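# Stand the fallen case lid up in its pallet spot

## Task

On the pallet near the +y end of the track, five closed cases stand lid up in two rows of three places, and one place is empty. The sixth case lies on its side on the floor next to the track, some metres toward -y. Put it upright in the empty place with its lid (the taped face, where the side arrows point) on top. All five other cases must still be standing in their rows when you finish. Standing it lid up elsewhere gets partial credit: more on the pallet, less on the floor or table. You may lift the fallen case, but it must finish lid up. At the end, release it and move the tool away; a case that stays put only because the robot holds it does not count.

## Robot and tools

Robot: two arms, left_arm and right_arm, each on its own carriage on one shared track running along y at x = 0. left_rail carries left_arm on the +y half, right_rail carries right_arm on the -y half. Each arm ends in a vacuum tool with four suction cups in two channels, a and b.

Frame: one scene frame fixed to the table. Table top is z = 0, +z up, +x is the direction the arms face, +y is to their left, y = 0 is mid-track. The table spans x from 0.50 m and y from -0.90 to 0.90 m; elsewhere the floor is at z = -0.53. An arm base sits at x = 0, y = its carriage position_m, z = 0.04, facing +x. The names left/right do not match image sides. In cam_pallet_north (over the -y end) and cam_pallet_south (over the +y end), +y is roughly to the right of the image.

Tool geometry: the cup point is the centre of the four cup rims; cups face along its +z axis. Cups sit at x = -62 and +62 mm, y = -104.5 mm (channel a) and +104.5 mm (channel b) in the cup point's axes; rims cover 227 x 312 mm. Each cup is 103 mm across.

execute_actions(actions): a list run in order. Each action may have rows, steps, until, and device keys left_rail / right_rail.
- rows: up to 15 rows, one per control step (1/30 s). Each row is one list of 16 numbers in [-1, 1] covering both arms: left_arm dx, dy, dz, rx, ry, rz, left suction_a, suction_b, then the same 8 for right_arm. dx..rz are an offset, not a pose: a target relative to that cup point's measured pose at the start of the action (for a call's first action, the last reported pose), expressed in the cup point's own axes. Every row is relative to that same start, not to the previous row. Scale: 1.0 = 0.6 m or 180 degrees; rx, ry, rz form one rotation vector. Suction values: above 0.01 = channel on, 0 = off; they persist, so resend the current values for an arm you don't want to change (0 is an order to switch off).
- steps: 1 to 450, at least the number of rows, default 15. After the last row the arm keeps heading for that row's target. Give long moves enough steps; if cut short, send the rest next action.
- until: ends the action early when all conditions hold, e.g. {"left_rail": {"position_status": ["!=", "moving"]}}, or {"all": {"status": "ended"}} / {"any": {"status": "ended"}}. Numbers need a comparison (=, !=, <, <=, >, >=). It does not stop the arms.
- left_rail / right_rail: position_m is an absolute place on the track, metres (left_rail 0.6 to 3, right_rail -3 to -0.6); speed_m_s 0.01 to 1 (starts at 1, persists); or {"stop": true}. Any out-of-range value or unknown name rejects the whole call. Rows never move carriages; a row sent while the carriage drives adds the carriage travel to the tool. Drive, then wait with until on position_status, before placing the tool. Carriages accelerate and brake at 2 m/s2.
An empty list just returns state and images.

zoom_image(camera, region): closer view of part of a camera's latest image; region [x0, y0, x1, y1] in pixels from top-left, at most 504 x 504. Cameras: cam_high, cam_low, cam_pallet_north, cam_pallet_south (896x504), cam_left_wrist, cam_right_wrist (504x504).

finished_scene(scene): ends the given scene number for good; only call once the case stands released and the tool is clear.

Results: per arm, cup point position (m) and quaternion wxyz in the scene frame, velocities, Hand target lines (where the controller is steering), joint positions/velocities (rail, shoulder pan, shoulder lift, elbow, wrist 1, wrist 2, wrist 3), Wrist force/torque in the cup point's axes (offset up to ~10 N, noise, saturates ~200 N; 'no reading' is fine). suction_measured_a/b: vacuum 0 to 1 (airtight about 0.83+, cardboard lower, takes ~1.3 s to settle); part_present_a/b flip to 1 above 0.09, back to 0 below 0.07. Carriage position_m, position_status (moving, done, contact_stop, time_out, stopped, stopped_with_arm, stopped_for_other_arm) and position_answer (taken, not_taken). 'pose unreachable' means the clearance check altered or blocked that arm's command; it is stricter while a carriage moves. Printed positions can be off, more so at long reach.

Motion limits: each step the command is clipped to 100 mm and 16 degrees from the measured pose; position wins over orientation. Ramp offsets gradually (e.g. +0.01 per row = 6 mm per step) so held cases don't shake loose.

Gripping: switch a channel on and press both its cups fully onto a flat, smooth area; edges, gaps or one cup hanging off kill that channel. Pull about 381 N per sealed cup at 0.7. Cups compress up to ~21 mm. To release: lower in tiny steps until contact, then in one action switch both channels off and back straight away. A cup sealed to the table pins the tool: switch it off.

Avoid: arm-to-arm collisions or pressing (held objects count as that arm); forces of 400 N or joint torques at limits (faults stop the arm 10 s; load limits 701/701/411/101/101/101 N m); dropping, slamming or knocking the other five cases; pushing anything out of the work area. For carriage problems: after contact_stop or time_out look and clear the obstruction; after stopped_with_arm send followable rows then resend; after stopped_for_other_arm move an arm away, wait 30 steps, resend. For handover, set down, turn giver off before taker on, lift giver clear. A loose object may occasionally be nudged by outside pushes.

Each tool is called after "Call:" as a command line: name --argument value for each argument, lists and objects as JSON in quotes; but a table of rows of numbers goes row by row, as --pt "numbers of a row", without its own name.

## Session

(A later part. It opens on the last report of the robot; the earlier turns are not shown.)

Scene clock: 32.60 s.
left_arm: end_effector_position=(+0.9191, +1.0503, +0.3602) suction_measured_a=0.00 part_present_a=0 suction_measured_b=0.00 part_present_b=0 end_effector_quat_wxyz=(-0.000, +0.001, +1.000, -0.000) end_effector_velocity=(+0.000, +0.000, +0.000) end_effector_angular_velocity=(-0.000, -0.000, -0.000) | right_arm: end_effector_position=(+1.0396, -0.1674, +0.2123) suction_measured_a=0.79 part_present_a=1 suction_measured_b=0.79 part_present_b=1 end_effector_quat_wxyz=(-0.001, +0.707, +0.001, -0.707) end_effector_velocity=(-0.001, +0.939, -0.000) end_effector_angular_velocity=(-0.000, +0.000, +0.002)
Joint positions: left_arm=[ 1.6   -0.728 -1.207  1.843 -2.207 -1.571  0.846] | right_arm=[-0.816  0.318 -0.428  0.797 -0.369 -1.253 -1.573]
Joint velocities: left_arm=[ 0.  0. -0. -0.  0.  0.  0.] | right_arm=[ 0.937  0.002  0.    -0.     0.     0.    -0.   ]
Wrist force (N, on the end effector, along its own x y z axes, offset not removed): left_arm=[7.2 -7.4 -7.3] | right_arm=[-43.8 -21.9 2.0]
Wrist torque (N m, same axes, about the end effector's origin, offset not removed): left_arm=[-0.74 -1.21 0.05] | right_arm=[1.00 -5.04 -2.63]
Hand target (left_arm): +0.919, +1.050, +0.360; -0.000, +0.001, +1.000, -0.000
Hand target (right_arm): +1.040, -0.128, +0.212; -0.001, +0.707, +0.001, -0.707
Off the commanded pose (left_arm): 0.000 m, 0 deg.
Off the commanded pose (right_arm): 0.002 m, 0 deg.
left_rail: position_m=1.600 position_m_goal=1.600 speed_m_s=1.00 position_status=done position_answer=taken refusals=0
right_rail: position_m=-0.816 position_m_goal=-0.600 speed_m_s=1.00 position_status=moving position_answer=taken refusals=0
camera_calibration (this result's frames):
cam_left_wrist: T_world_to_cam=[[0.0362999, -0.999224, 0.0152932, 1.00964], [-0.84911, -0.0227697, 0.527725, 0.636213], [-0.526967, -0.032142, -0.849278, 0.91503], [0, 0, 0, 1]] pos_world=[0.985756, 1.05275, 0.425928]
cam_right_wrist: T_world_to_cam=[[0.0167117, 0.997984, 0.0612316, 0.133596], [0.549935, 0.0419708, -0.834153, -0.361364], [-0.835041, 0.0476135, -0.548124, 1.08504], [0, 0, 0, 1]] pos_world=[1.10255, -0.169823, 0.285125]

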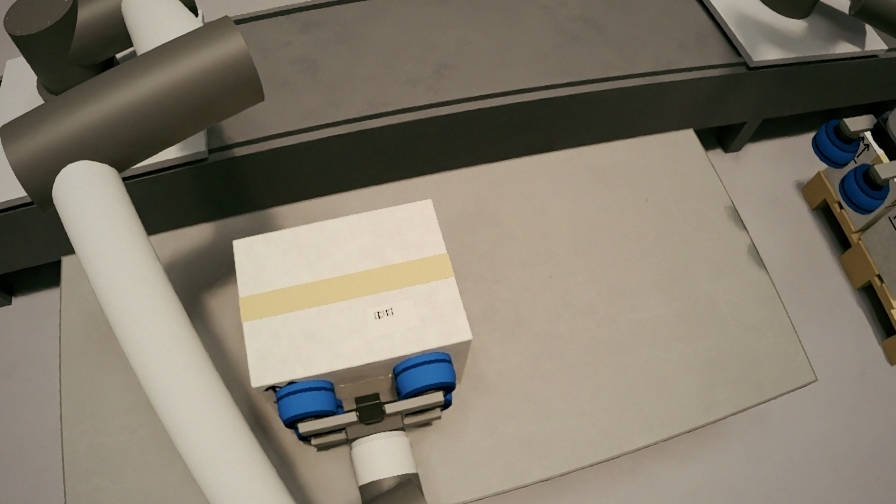

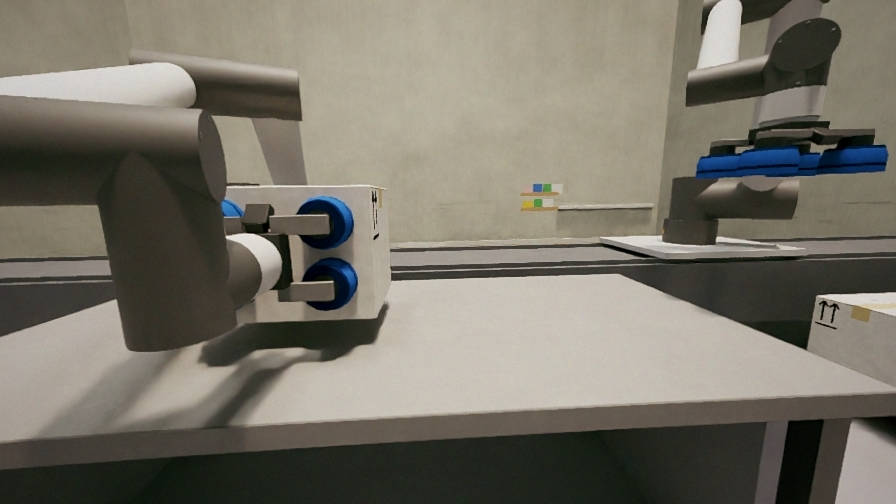

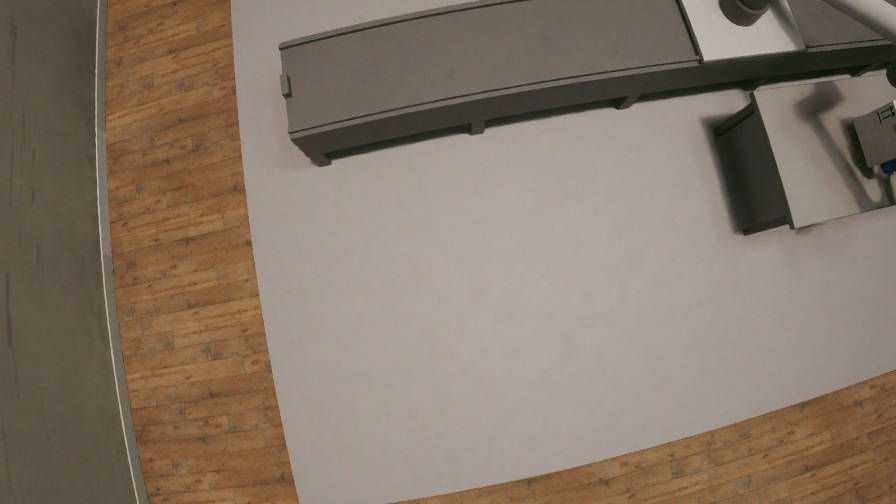

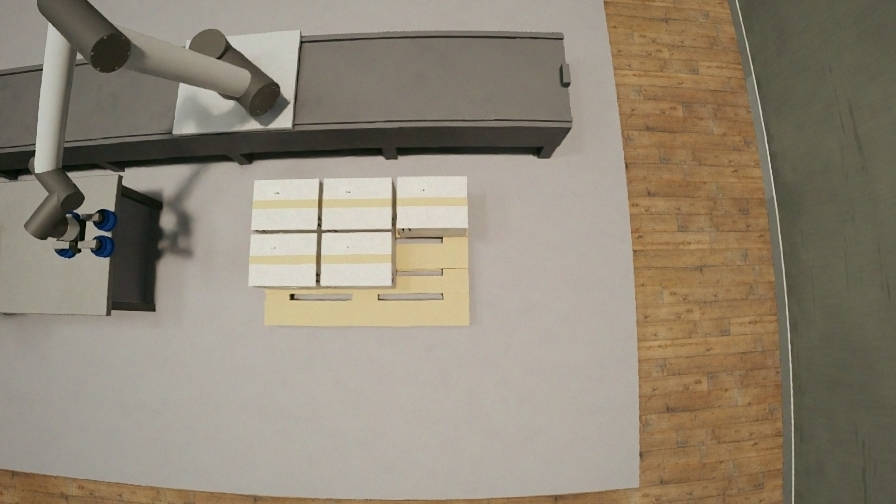

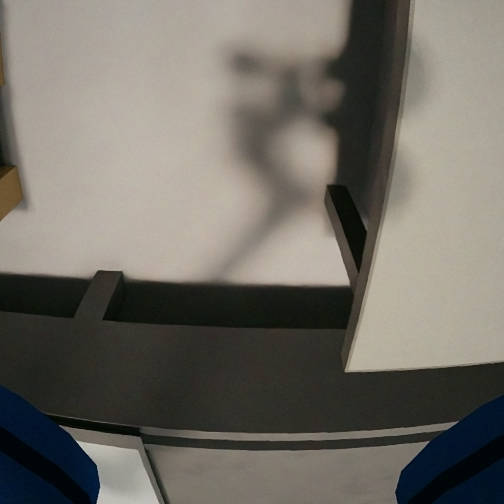

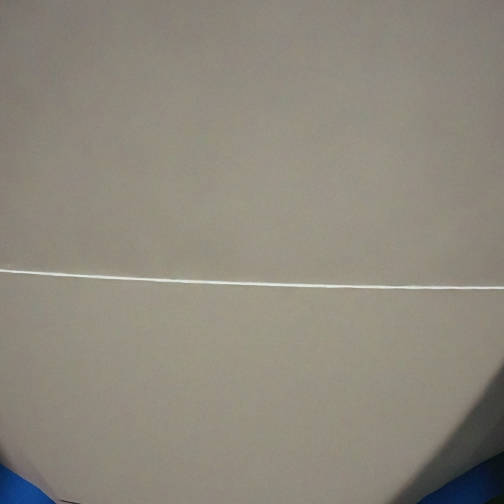

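Call:
execute_actions --actions '[{"rows": [[0,0,0,0,0,0,0,0, 0.0026,0,0,0,0,0,1,1],[0,0,0,0,0,0,0,0, 0.0097,0,0,0,0,0,1,1],[0,0,0,0,0,0,0,0, 0.0202,0,0,0,0,0,1,1],[0,0,0,0,0,0,0,0, 0.0328,0,0,0,0,0,1,1],[0,0,0,0,0,0,0,0, 0.0467,0,0,0,0,0,1,1],[0,0,0,0,0,0,0,0, 0.0605,0,0,0,0,0,1,1],[0,0,0,0,0,0,0,0, 0.0732,0,0,0,0,0,1,1],[0,0,0,0,0,0,0,0, 0.0836,0,0,0,0,0,1,1],[0,0,0,0,0,0,0,0, 0.0907,0,0,0,0,0,1,1],[0,0,0,0,0,0,0,0, 0.0933,0,0,0,0,0,1,1]], "steps": 14}]'

Scene clock: 34.03 s.
left_arm: end_effector_position=(+0.9191, +1.0503, +0.3602) suction_measured_a=0.00 part_present_a=0 suction_measured_b=0.00 part_present_b=0 end_effector_quat_wxyz=(-0.000, +0.001, +1.000, -0.000) end_effector_velocity=(-0.000, -0.000, -0.000) end_effector_angular_velocity=(+0.000, +0.000, -0.000) | right_arm: end_effector_position=(+1.0395, +0.0483, +0.1641) suction_measured_a=0.79 part_present_a=1 suction_measured_b=0.79 part_present_b=1 end_effector_quat_wxyz=(-0.001, +0.707, +0.001, -0.707) end_effector_velocity=(+0.001, +0.001, -0.063) end_effector_angular_velocity=(-0.000, +0.000, +0.000)
Joint positions: left_arm=[ 1.6   -0.728 -1.207  1.843 -2.207 -1.571  0.846] | right_arm=[-0.6    0.318 -0.399  0.805 -0.407 -1.253 -1.573]
Joint velocities: left_arm=[ 0. -0.  0.  0. -0. -0. -0.] | right_arm=[ 0.     0.     0.043  0.001 -0.044  0.    -0.   ]
Wrist force (N, on the end effector, along its own x y z axes, offset not removed): left_arm=[0.1 -1.9 -4.5] | right_arm=[-38.7 -5.0 1.5]
Wrist torque (N m, same axes, about the end effector's origin, offset not removed): left_arm=[-0.09 -0.17 -0.06] | right_arm=[-0.27 -4.69 -2.65]
Hand target (left_arm): +0.919, +1.050, +0.360; -0.000, +0.001, +1.000, -0.000
Hand target (right_arm): +1.040, +0.048, +0.156; -0.001, +0.707, +0.001, -0.707
Off the commanded pose (left_arm): 0.000 m, 0 deg.
Off the commanded pose (right_arm): 0.008 m, 0 deg.
left_rail: position_m=1.600 position_m_goal=1.600 speed_m_s=1.00 position_status=done position_answer=taken refusals=0
right_rail: position_m=-0.600 position_m_goal=-0.600 speed_m_s=1.00 position_status=done position_answer=taken refusals=0
camera_calibration (this result's frames):
cam_left_wrist: T_world_to_cam=[[0.0363, -0.999224, 0.0152931, 1.00964], [-0.84911, -0.0227698, 0.527725, 0.636213], [-0.526967, -0.0321419, -0.849278, 0.91503], [0, 0, 0, 1]] pos_world=[0.985756, 1.05275, 0.425928]
cam_right_wrist: T_world_to_cam=[[0.0166882, 0.997986, 0.0611923, -0.078634], [0.54972, 0.0419631, -0.834294, -0.410306], [-0.835182, 0.0475615, -0.547913, 1.04831], [0, 0, 0, 1]] pos_world=[1.1024, 0.0458342, 0.236878]

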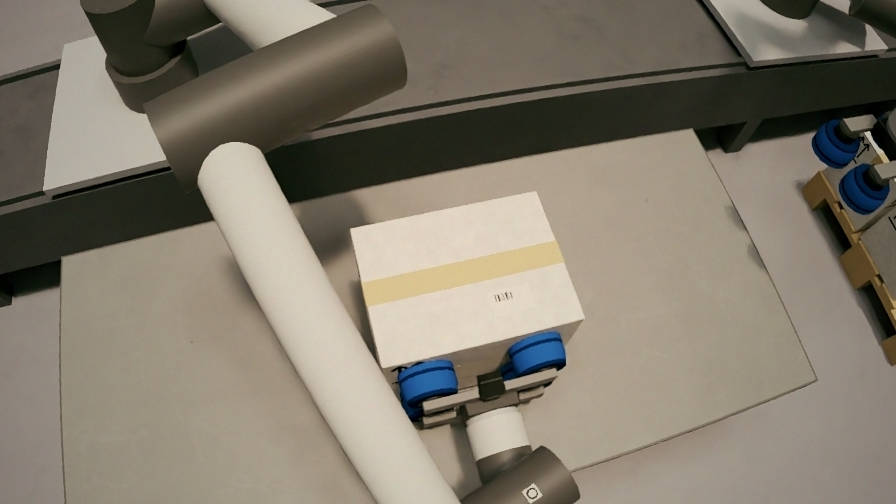

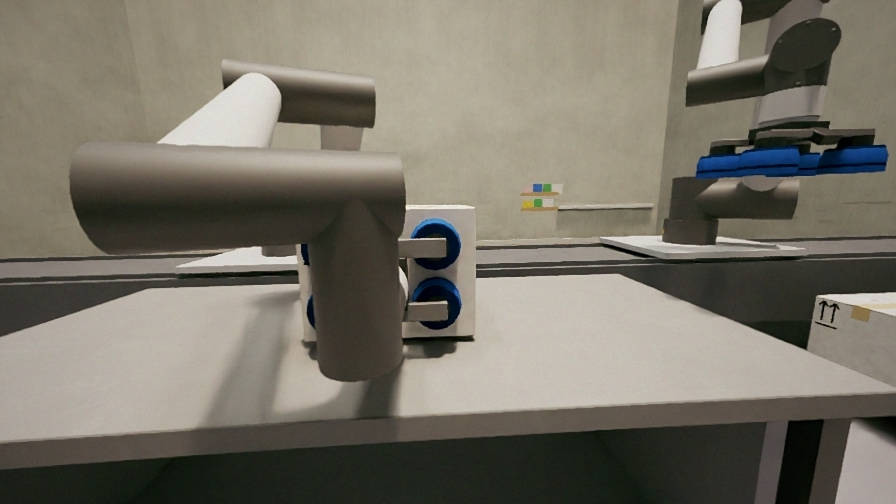

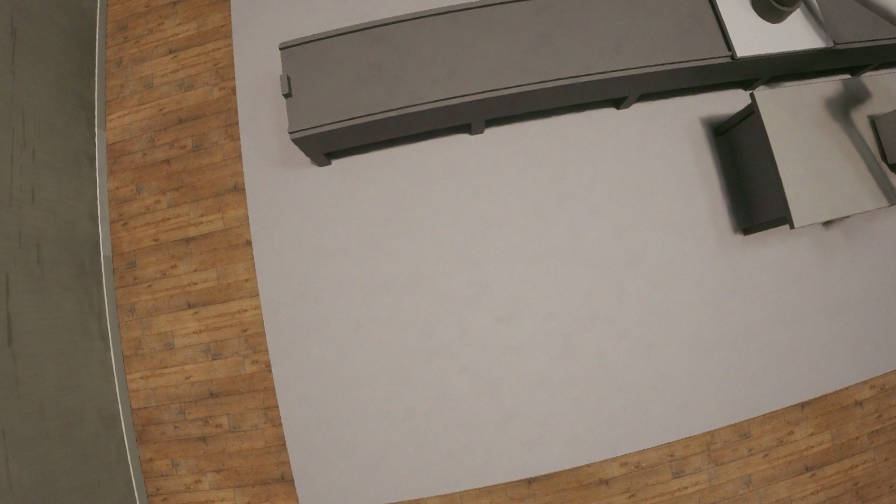

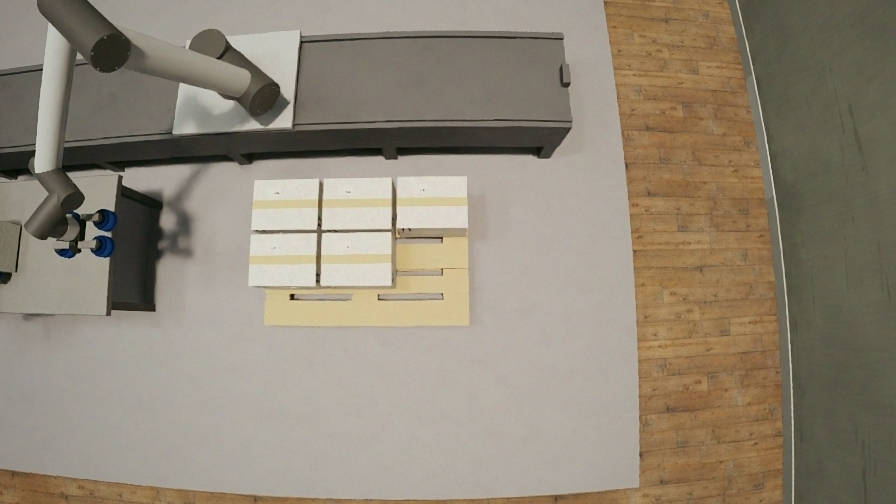

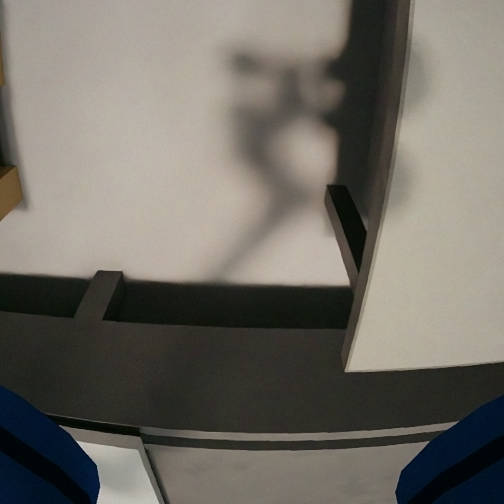

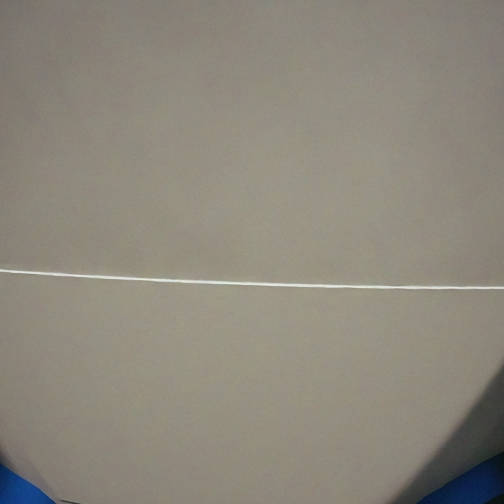

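Call:
zoom_image --camera "cam_low" --region '[390, 290, 490, 360]'

Call:
execute_actions --actions '[]'

Region (390, 290, 490, 360) of cam_low's 896x504 image, scaled by 5.040, with more detail than that image has; it fills the top 353 rows of this view, and the rest is white.

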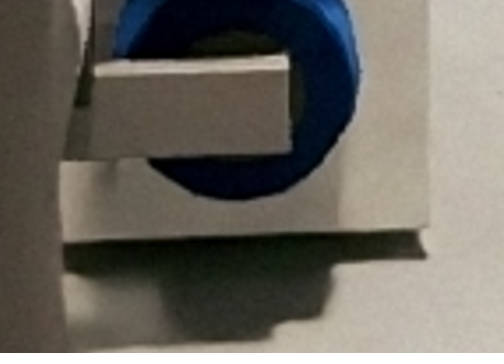

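Scene clock: 34.47 s.
left_arm: end_effector_position=(+0.9191, +1.0503, +0.3602) suction_measured_a=0.00 part_present_a=0 suction_measured_b=0.00 part_present_b=0 end_effector_quat_wxyz=(-0.000, +0.001, +1.000, -0.000) end_effector_velocity=(+0.000, +0.000, -0.000) end_effector_angular_velocity=(+0.000, +0.000, -0.000) | right_arm: end_effector_position=(+1.0397, +0.0484, +0.1566) suction_measured_a=0.79 part_present_a=1 suction_measured_b=0.79 part_present_b=1 end_effector_quat_wxyz=(-0.001, +0.707, +0.001, -0.707) end_effector_velocity=(+0.000, +0.000, -0.002) end_effector_angular_velocity=(+0.000, -0.000, -0.000)
Joint positions: left_arm=[ 1.6   -0.728 -1.207  1.843 -2.207 -1.571  0.846] | right_arm=[-0.6    0.318 -0.394  0.805 -0.412 -1.253 -1.573]
Joint velocities: left_arm=[0. 0. 0. 0. 0. 0. 0.] | right_arm=[ 0.     0.     0.001 -0.    -0.001  0.     0.   ]
Wrist force (N, on the end effector, along its own x y z axes, offset not removed): left_arm=[-4.5 1.1 -12.7] | right_arm=[-43.2 -5.6 0.6]
Wrist torque (N m, same axes, about the end effector's origin, offset not removed): left_arm=[0.31 0.50 0.05] | right_arm=[-0.34 -5.07 -2.55]
Hand target (left_arm): +0.919, +1.050, +0.360; -0.000, +0.001, +1.000, -0.000
Hand target (right_arm): +1.040, +0.048, +0.156; -0.001, +0.707, +0.001, -0.707
Off the commanded pose (left_arm): 0.000 m, 0 deg.
Off the commanded pose (right_arm): 0.000 m, 0 deg.
left_rail: position_m=1.600 position_m_goal=1.600 speed_m_s=1.00 position_status=done position_answer=taken refusals=0
right_rail: position_m=-0.600 position_m_goal=-0.600 speed_m_s=1.00 position_status=done position_answer=taken refusals=0
camera_calibration (this result's frames):
cam_left_wrist: T_world_to_cam=[[0.0362999, -0.999224, 0.0152931, 1.00964], [-0.84911, -0.0227698, 0.527725, 0.636213], [-0.526967, -0.0321419, -0.849278, 0.91503], [0, 0, 0, 1]] pos_world=[0.985756, 1.05275, 0.425928]
cam_right_wrist: T_world_to_cam=[[0.0166547, 0.997983, 0.0612584, -0.0782847], [0.549879, 0.0420276, -0.834186, -0.416833], [-0.835078, 0.0475778, -0.54807, 1.04431], [0, 0, 0, 1]] pos_world=[1.10259, 0.0459593, 0.229434]

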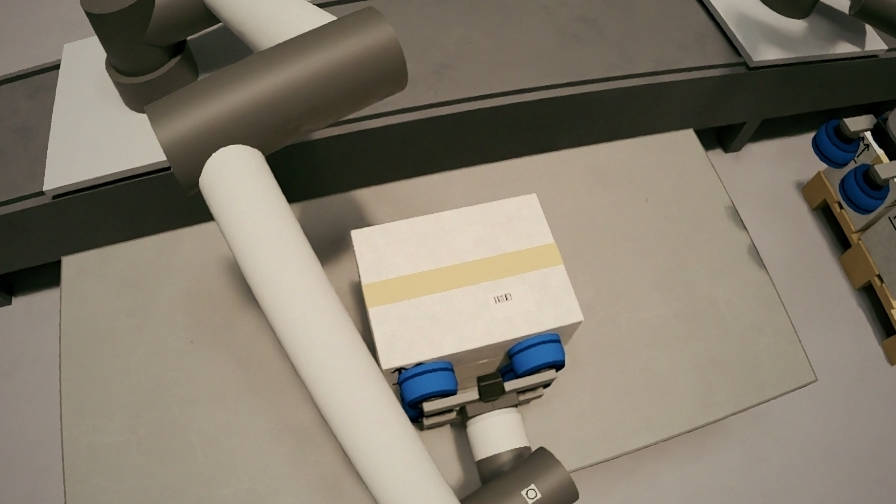

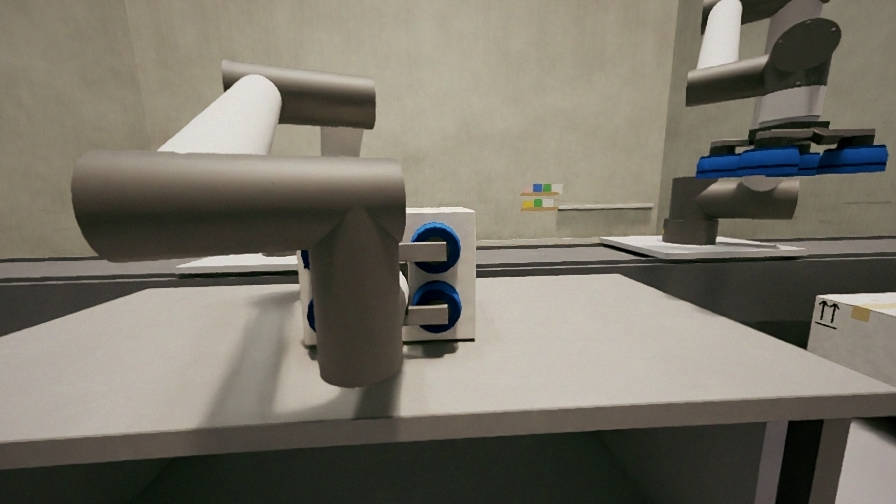

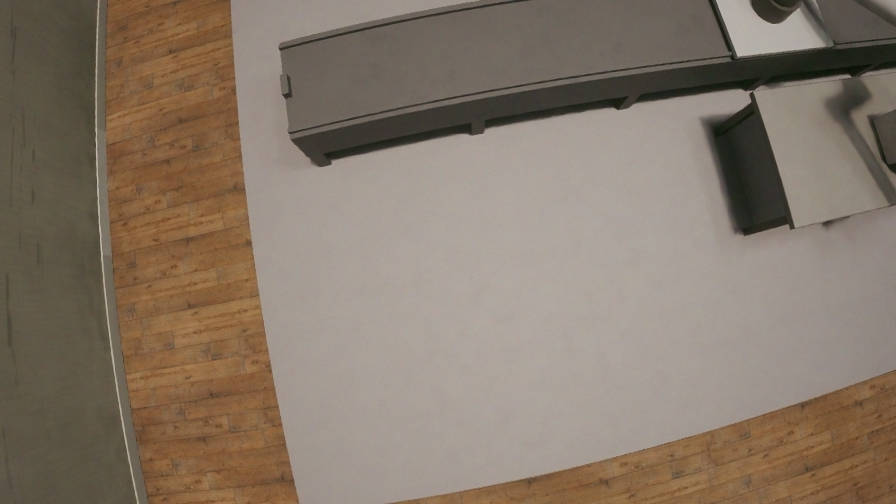

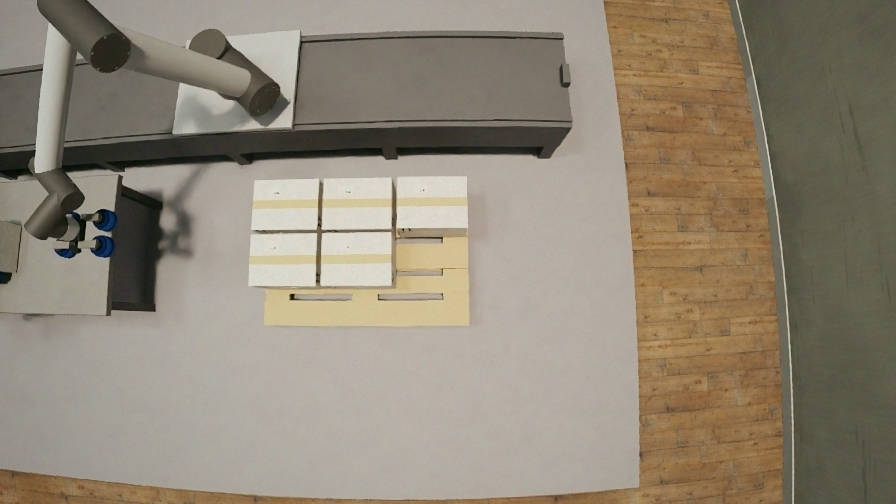

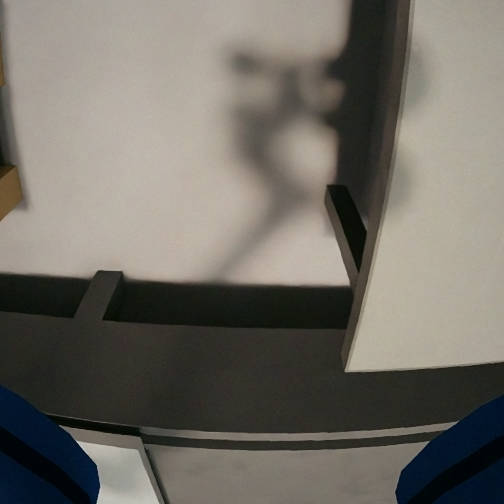

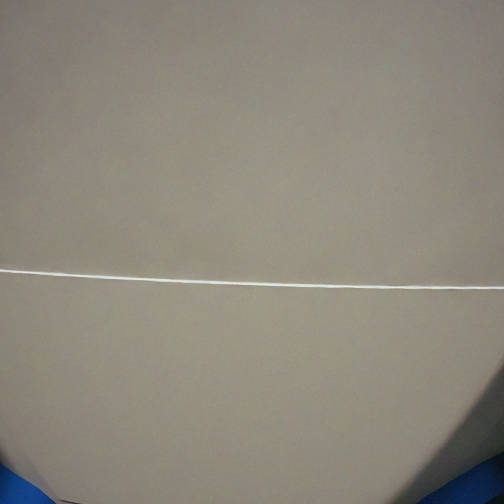

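Call:
zoom_image --camera "cam_low" --region '[390, 290, 490, 360]'

Region (390, 290, 490, 360) of cam_low's 896x504 image, scaled by 5.040, with more detail than that image has; it fills the top 353 rows of this view, and the rest is white.

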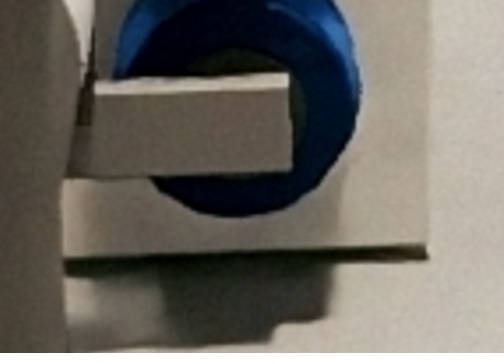

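Call:
execute_actions --actions '[{"rows": [[0,0,0,0,0,0,0,0, 0.004,0,0,0,0,0,1,1],[0,0,0,0,0,0,0,0, 0.009,0,0,0,0,0,1,1]], "steps": 2}]'

Scene clock: 34.80 s.
left_arm: end_effector_position=(+0.9191, +1.0503, +0.3602) suction_measured_a=0.00 part_present_a=0 suction_measured_b=0.00 part_present_b=0 end_effector_quat_wxyz=(-0.000, +0.001, +1.000, -0.000) end_effector_velocity=(-0.000, +0.000, +0.000) end_effector_angular_velocity=(-0.000, -0.000, -0.000) | right_arm: end_effector_position=(+1.0397, +0.0484, +0.1561) suction_measured_a=0.79 part_present_a=1 suction_measured_b=0.79 part_present_b=1 end_effector_quat_wxyz=(-0.001, +0.707, +0.001, -0.707) end_effector_velocity=(+0.001, +0.000, -0.016) end_effector_angular_velocity=(+0.000, -0.001, +0.000)
Joint positions: left_arm=[ 1.6   -0.728 -1.207  1.843 -2.207 -1.571  0.846] | right_arm=[-0.6    0.318 -0.394  0.805 -0.412 -1.253 -1.573]
Joint velocities: left_arm=[ 0. -0. -0.  0. -0.  0. -0.] | right_arm=[ 0.     0.     0.011 -0.    -0.012 -0.    -0.   ]
Wrist force (N, on the end effector, along its own x y z axes, offset not removed): left_arm=[3.5 -3.7 -16.0] | right_arm=[-47.7 -5.8 0.8]
Wrist torque (N m, same axes, about the end effector's origin, offset not removed): left_arm=[-0.40 -0.89 0.09] | right_arm=[-0.42 -5.47 -2.43]
Hand target (left_arm): +0.919, +1.050, +0.360; -0.000, +0.001, +1.000, -0.000
Hand target (right_arm): +1.040, +0.048, +0.151; -0.001, +0.707, +0.001, -0.707
Off the commanded pose (left_arm): 0.000 m, 0 deg.
Off the commanded pose (right_arm): 0.005 m, 0 deg.
left_rail: position_m=1.600 position_m_goal=1.600 speed_m_s=1.00 position_status=done position_answer=taken refusals=0
right_rail: position_m=-0.600 position_m_goal=-0.600 speed_m_s=1.00 position_status=done position_answer=taken refusals=0
camera_calibration (this result's frames):
cam_left_wrist: T_world_to_cam=[[0.0363001, -0.999224, 0.0152929, 1.00964], [-0.84911, -0.02277, 0.527725, 0.636213], [-0.526967, -0.0321419, -0.849278, 0.91503], [0, 0, 0, 1]] pos_world=[0.985756, 1.05275, 0.425928]
cam_right_wrist: T_world_to_cam=[[0.0167069, 0.997981, 0.0612757, -0.0783357], [0.549923, 0.0420109, -0.834158, -0.417383], [-0.835048, 0.0476331, -0.548111, 1.04399], [0, 0, 0, 1]] pos_world=[1.10262, 0.0459838, 0.228857]

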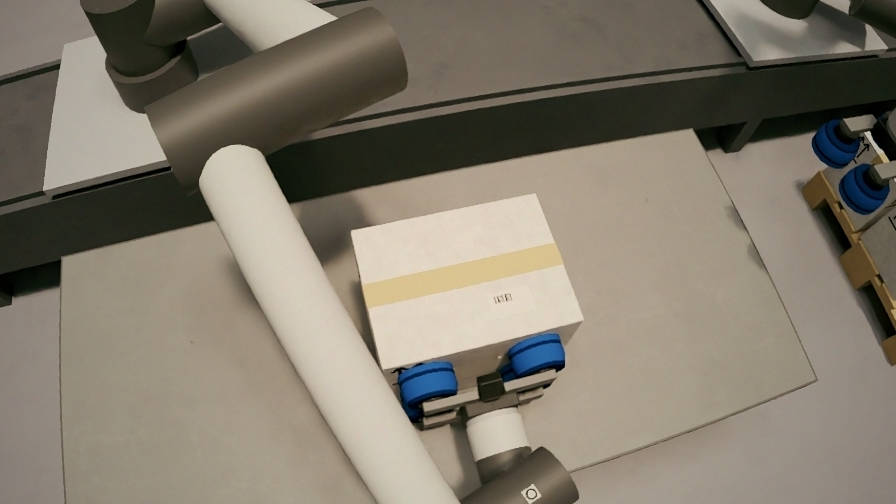

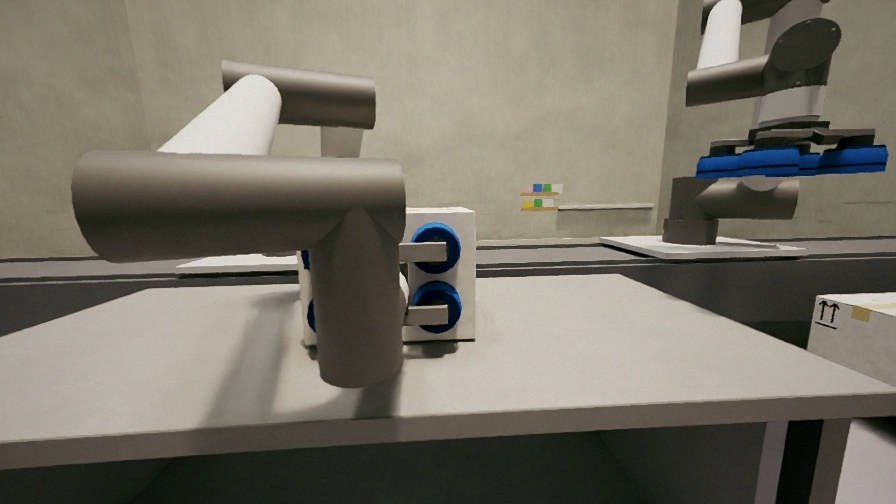

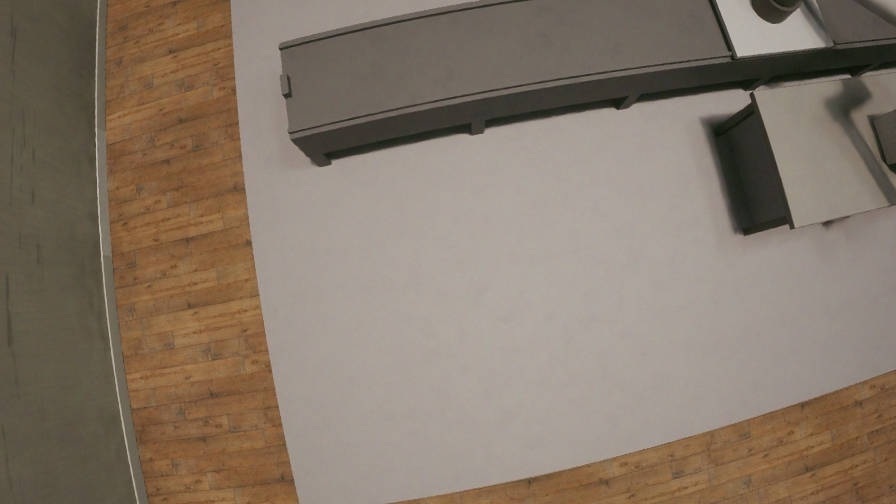

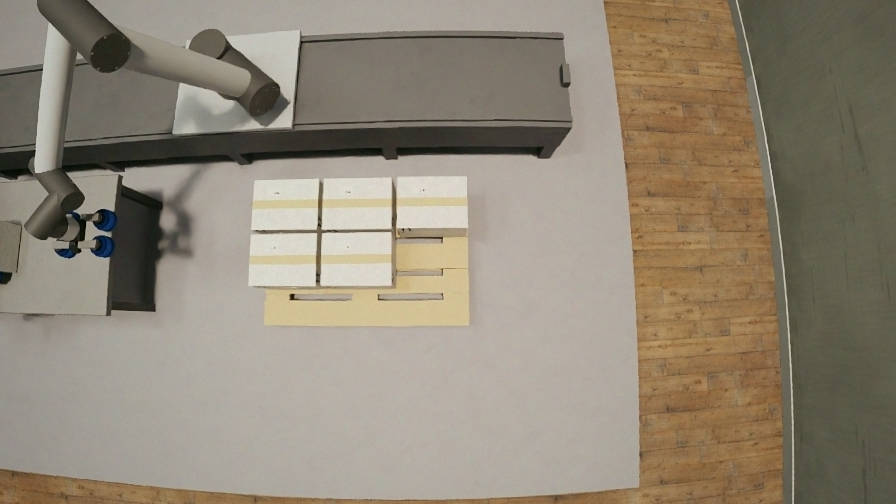

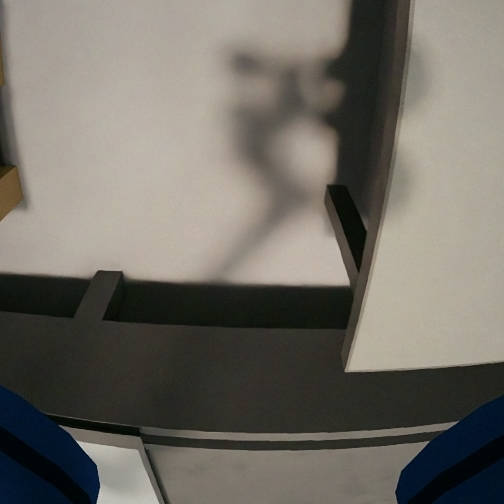

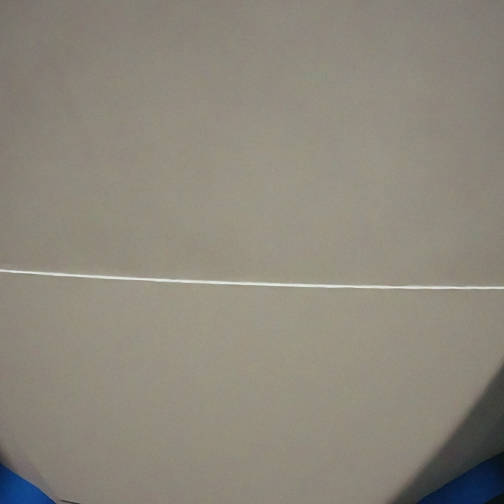

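Call:
execute_actions --actions '[]'

Scene clock: 35.17 s.
left_arm: end_effector_position=(+0.9191, +1.0503, +0.3602) suction_measured_a=0.00 part_present_a=0 suction_measured_b=0.00 part_present_b=0 end_effector_quat_wxyz=(-0.000, +0.001, +1.000, -0.000) end_effector_velocity=(+0.000, -0.000, -0.000) end_effector_angular_velocity=(+0.000, +0.000, -0.000) | right_arm: end_effector_position=(+1.0397, +0.0484, +0.1515) suction_measured_a=0.79 part_present_a=1 suction_measured_b=0.79 part_present_b=1 end_effector_quat_wxyz=(-0.001, +0.707, +0.001, -0.707) end_effector_velocity=(-0.000, -0.000, -0.002) end_effector_angular_velocity=(-0.000, +0.000, -0.000)
Joint positions: left_arm=[ 1.6   -0.728 -1.207  1.843 -2.207 -1.571  0.846] | right_arm=[-0.6    0.318 -0.391  0.806 -0.415 -1.253 -1.573]
Joint velocities: left_arm=[ 0.  0.  0. -0.  0. -0.  0.] | right_arm=[ 0.    -0.     0.001  0.    -0.002  0.     0.   ]
Wrist force (N, on the end effector, along its own x y z axes, offset not removed): left_arm=[2.8 -6.8 -6.4] | right_arm=[-40.9 -5.0 -0.1]
Wrist torque (N m, same axes, about the end effector's origin, offset not removed): left_arm=[-0.71 -0.51 0.02] | right_arm=[-0.16 -5.48 -2.46]
Hand target (left_arm): +0.919, +1.050, +0.360; -0.000, +0.001, +1.000, -0.000
Hand target (right_arm): +1.040, +0.048, +0.151; -0.001, +0.707, +0.001, -0.707
Off the commanded pose (left_arm): 0.000 m, 0 deg.
Off the commanded pose (right_arm): 0.000 m, 0 deg.
left_rail: position_m=1.600 position_m_goal=1.600 speed_m_s=1.00 position_status=done position_answer=taken refusals=0
right_rail: position_m=-0.600 position_m_goal=-0.600 speed_m_s=1.00 position_status=done position_answer=taken refusals=0
camera_calibration (this result's frames):
cam_left_wrist: T_world_to_cam=[[0.0363, -0.999224, 0.0152931, 1.00964], [-0.84911, -0.0227698, 0.527725, 0.636213], [-0.526967, -0.032142, -0.849278, 0.91503], [0, 0, 0, 1]] pos_world=[0.985756, 1.05275, 0.425928]
cam_right_wrist: T_world_to_cam=[[0.0167078, 0.997982, 0.0612637, -0.0780533], [0.549894, 0.042002, -0.834178, -0.421118], [-0.835067, 0.0476259, -0.548082, 1.04151], [0, 0, 0, 1]] pos_world=[1.1026, 0.0459809, 0.224327]

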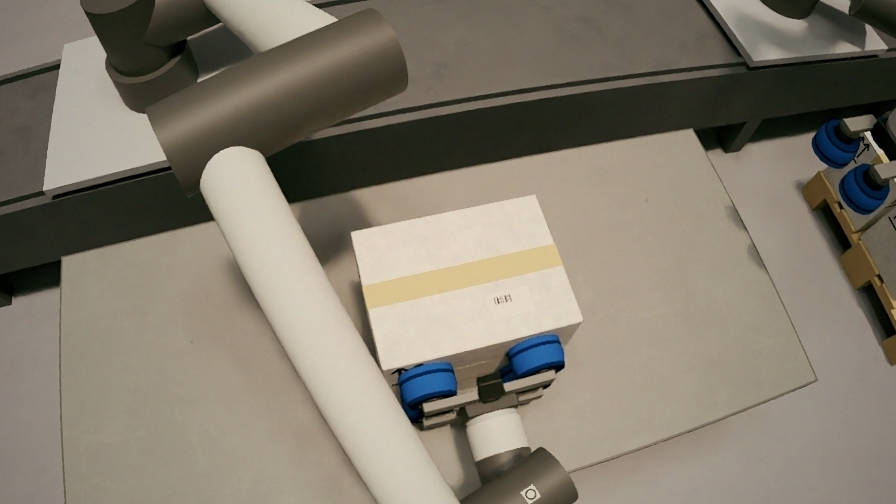

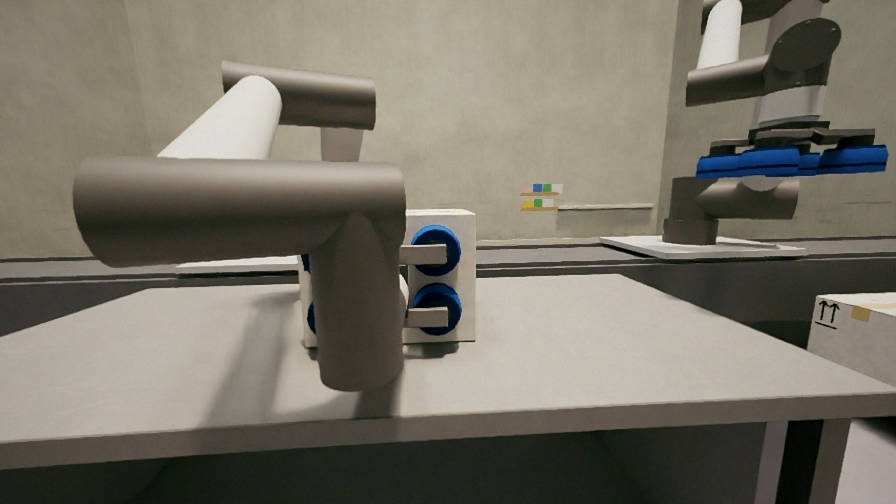

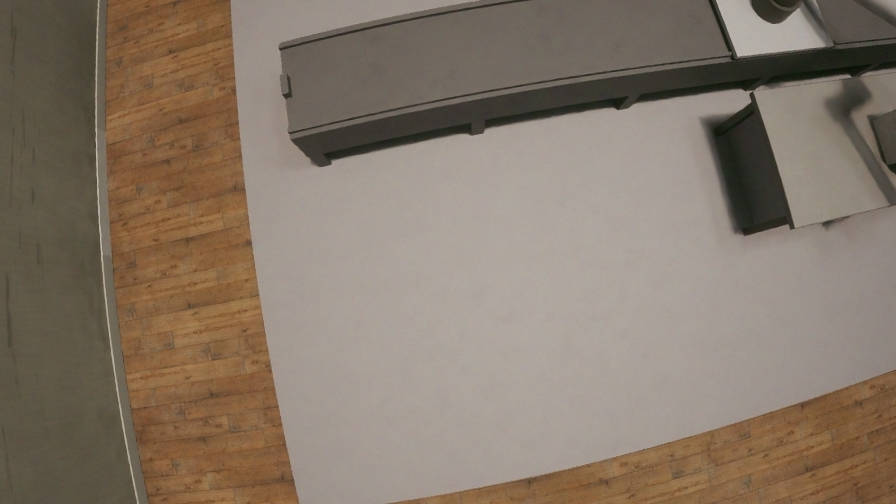

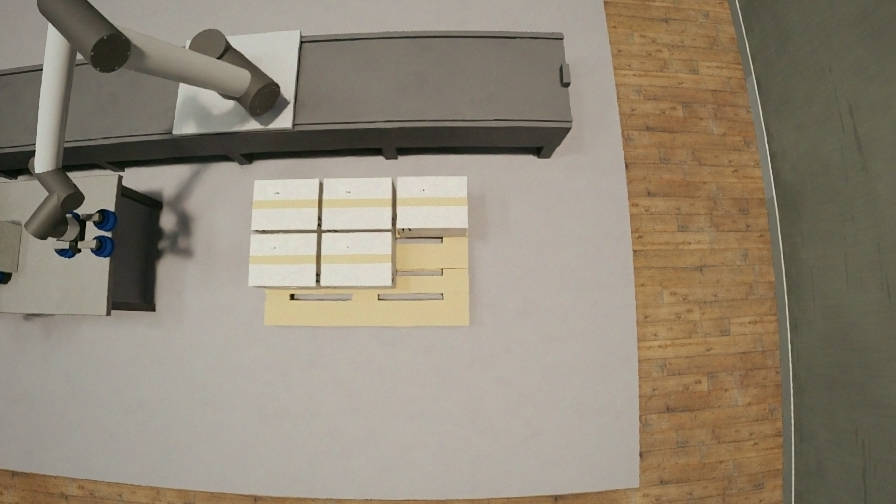

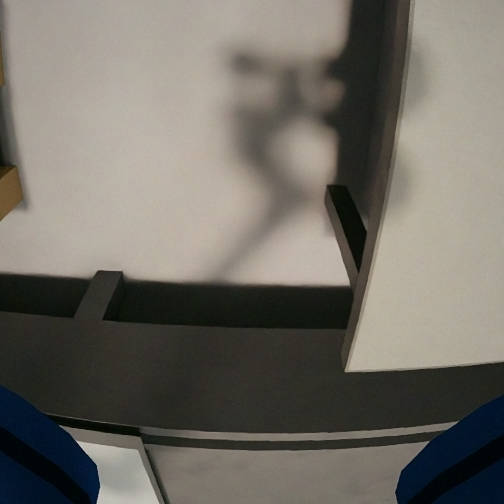

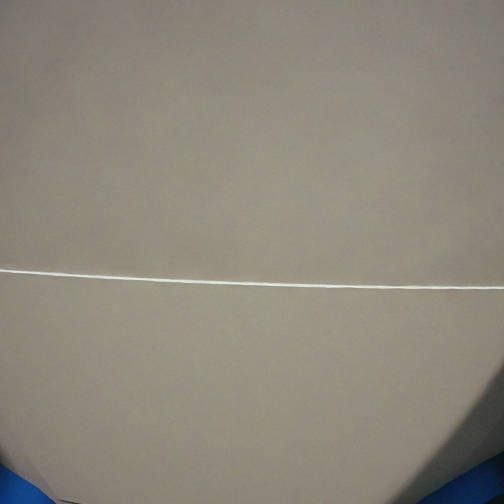

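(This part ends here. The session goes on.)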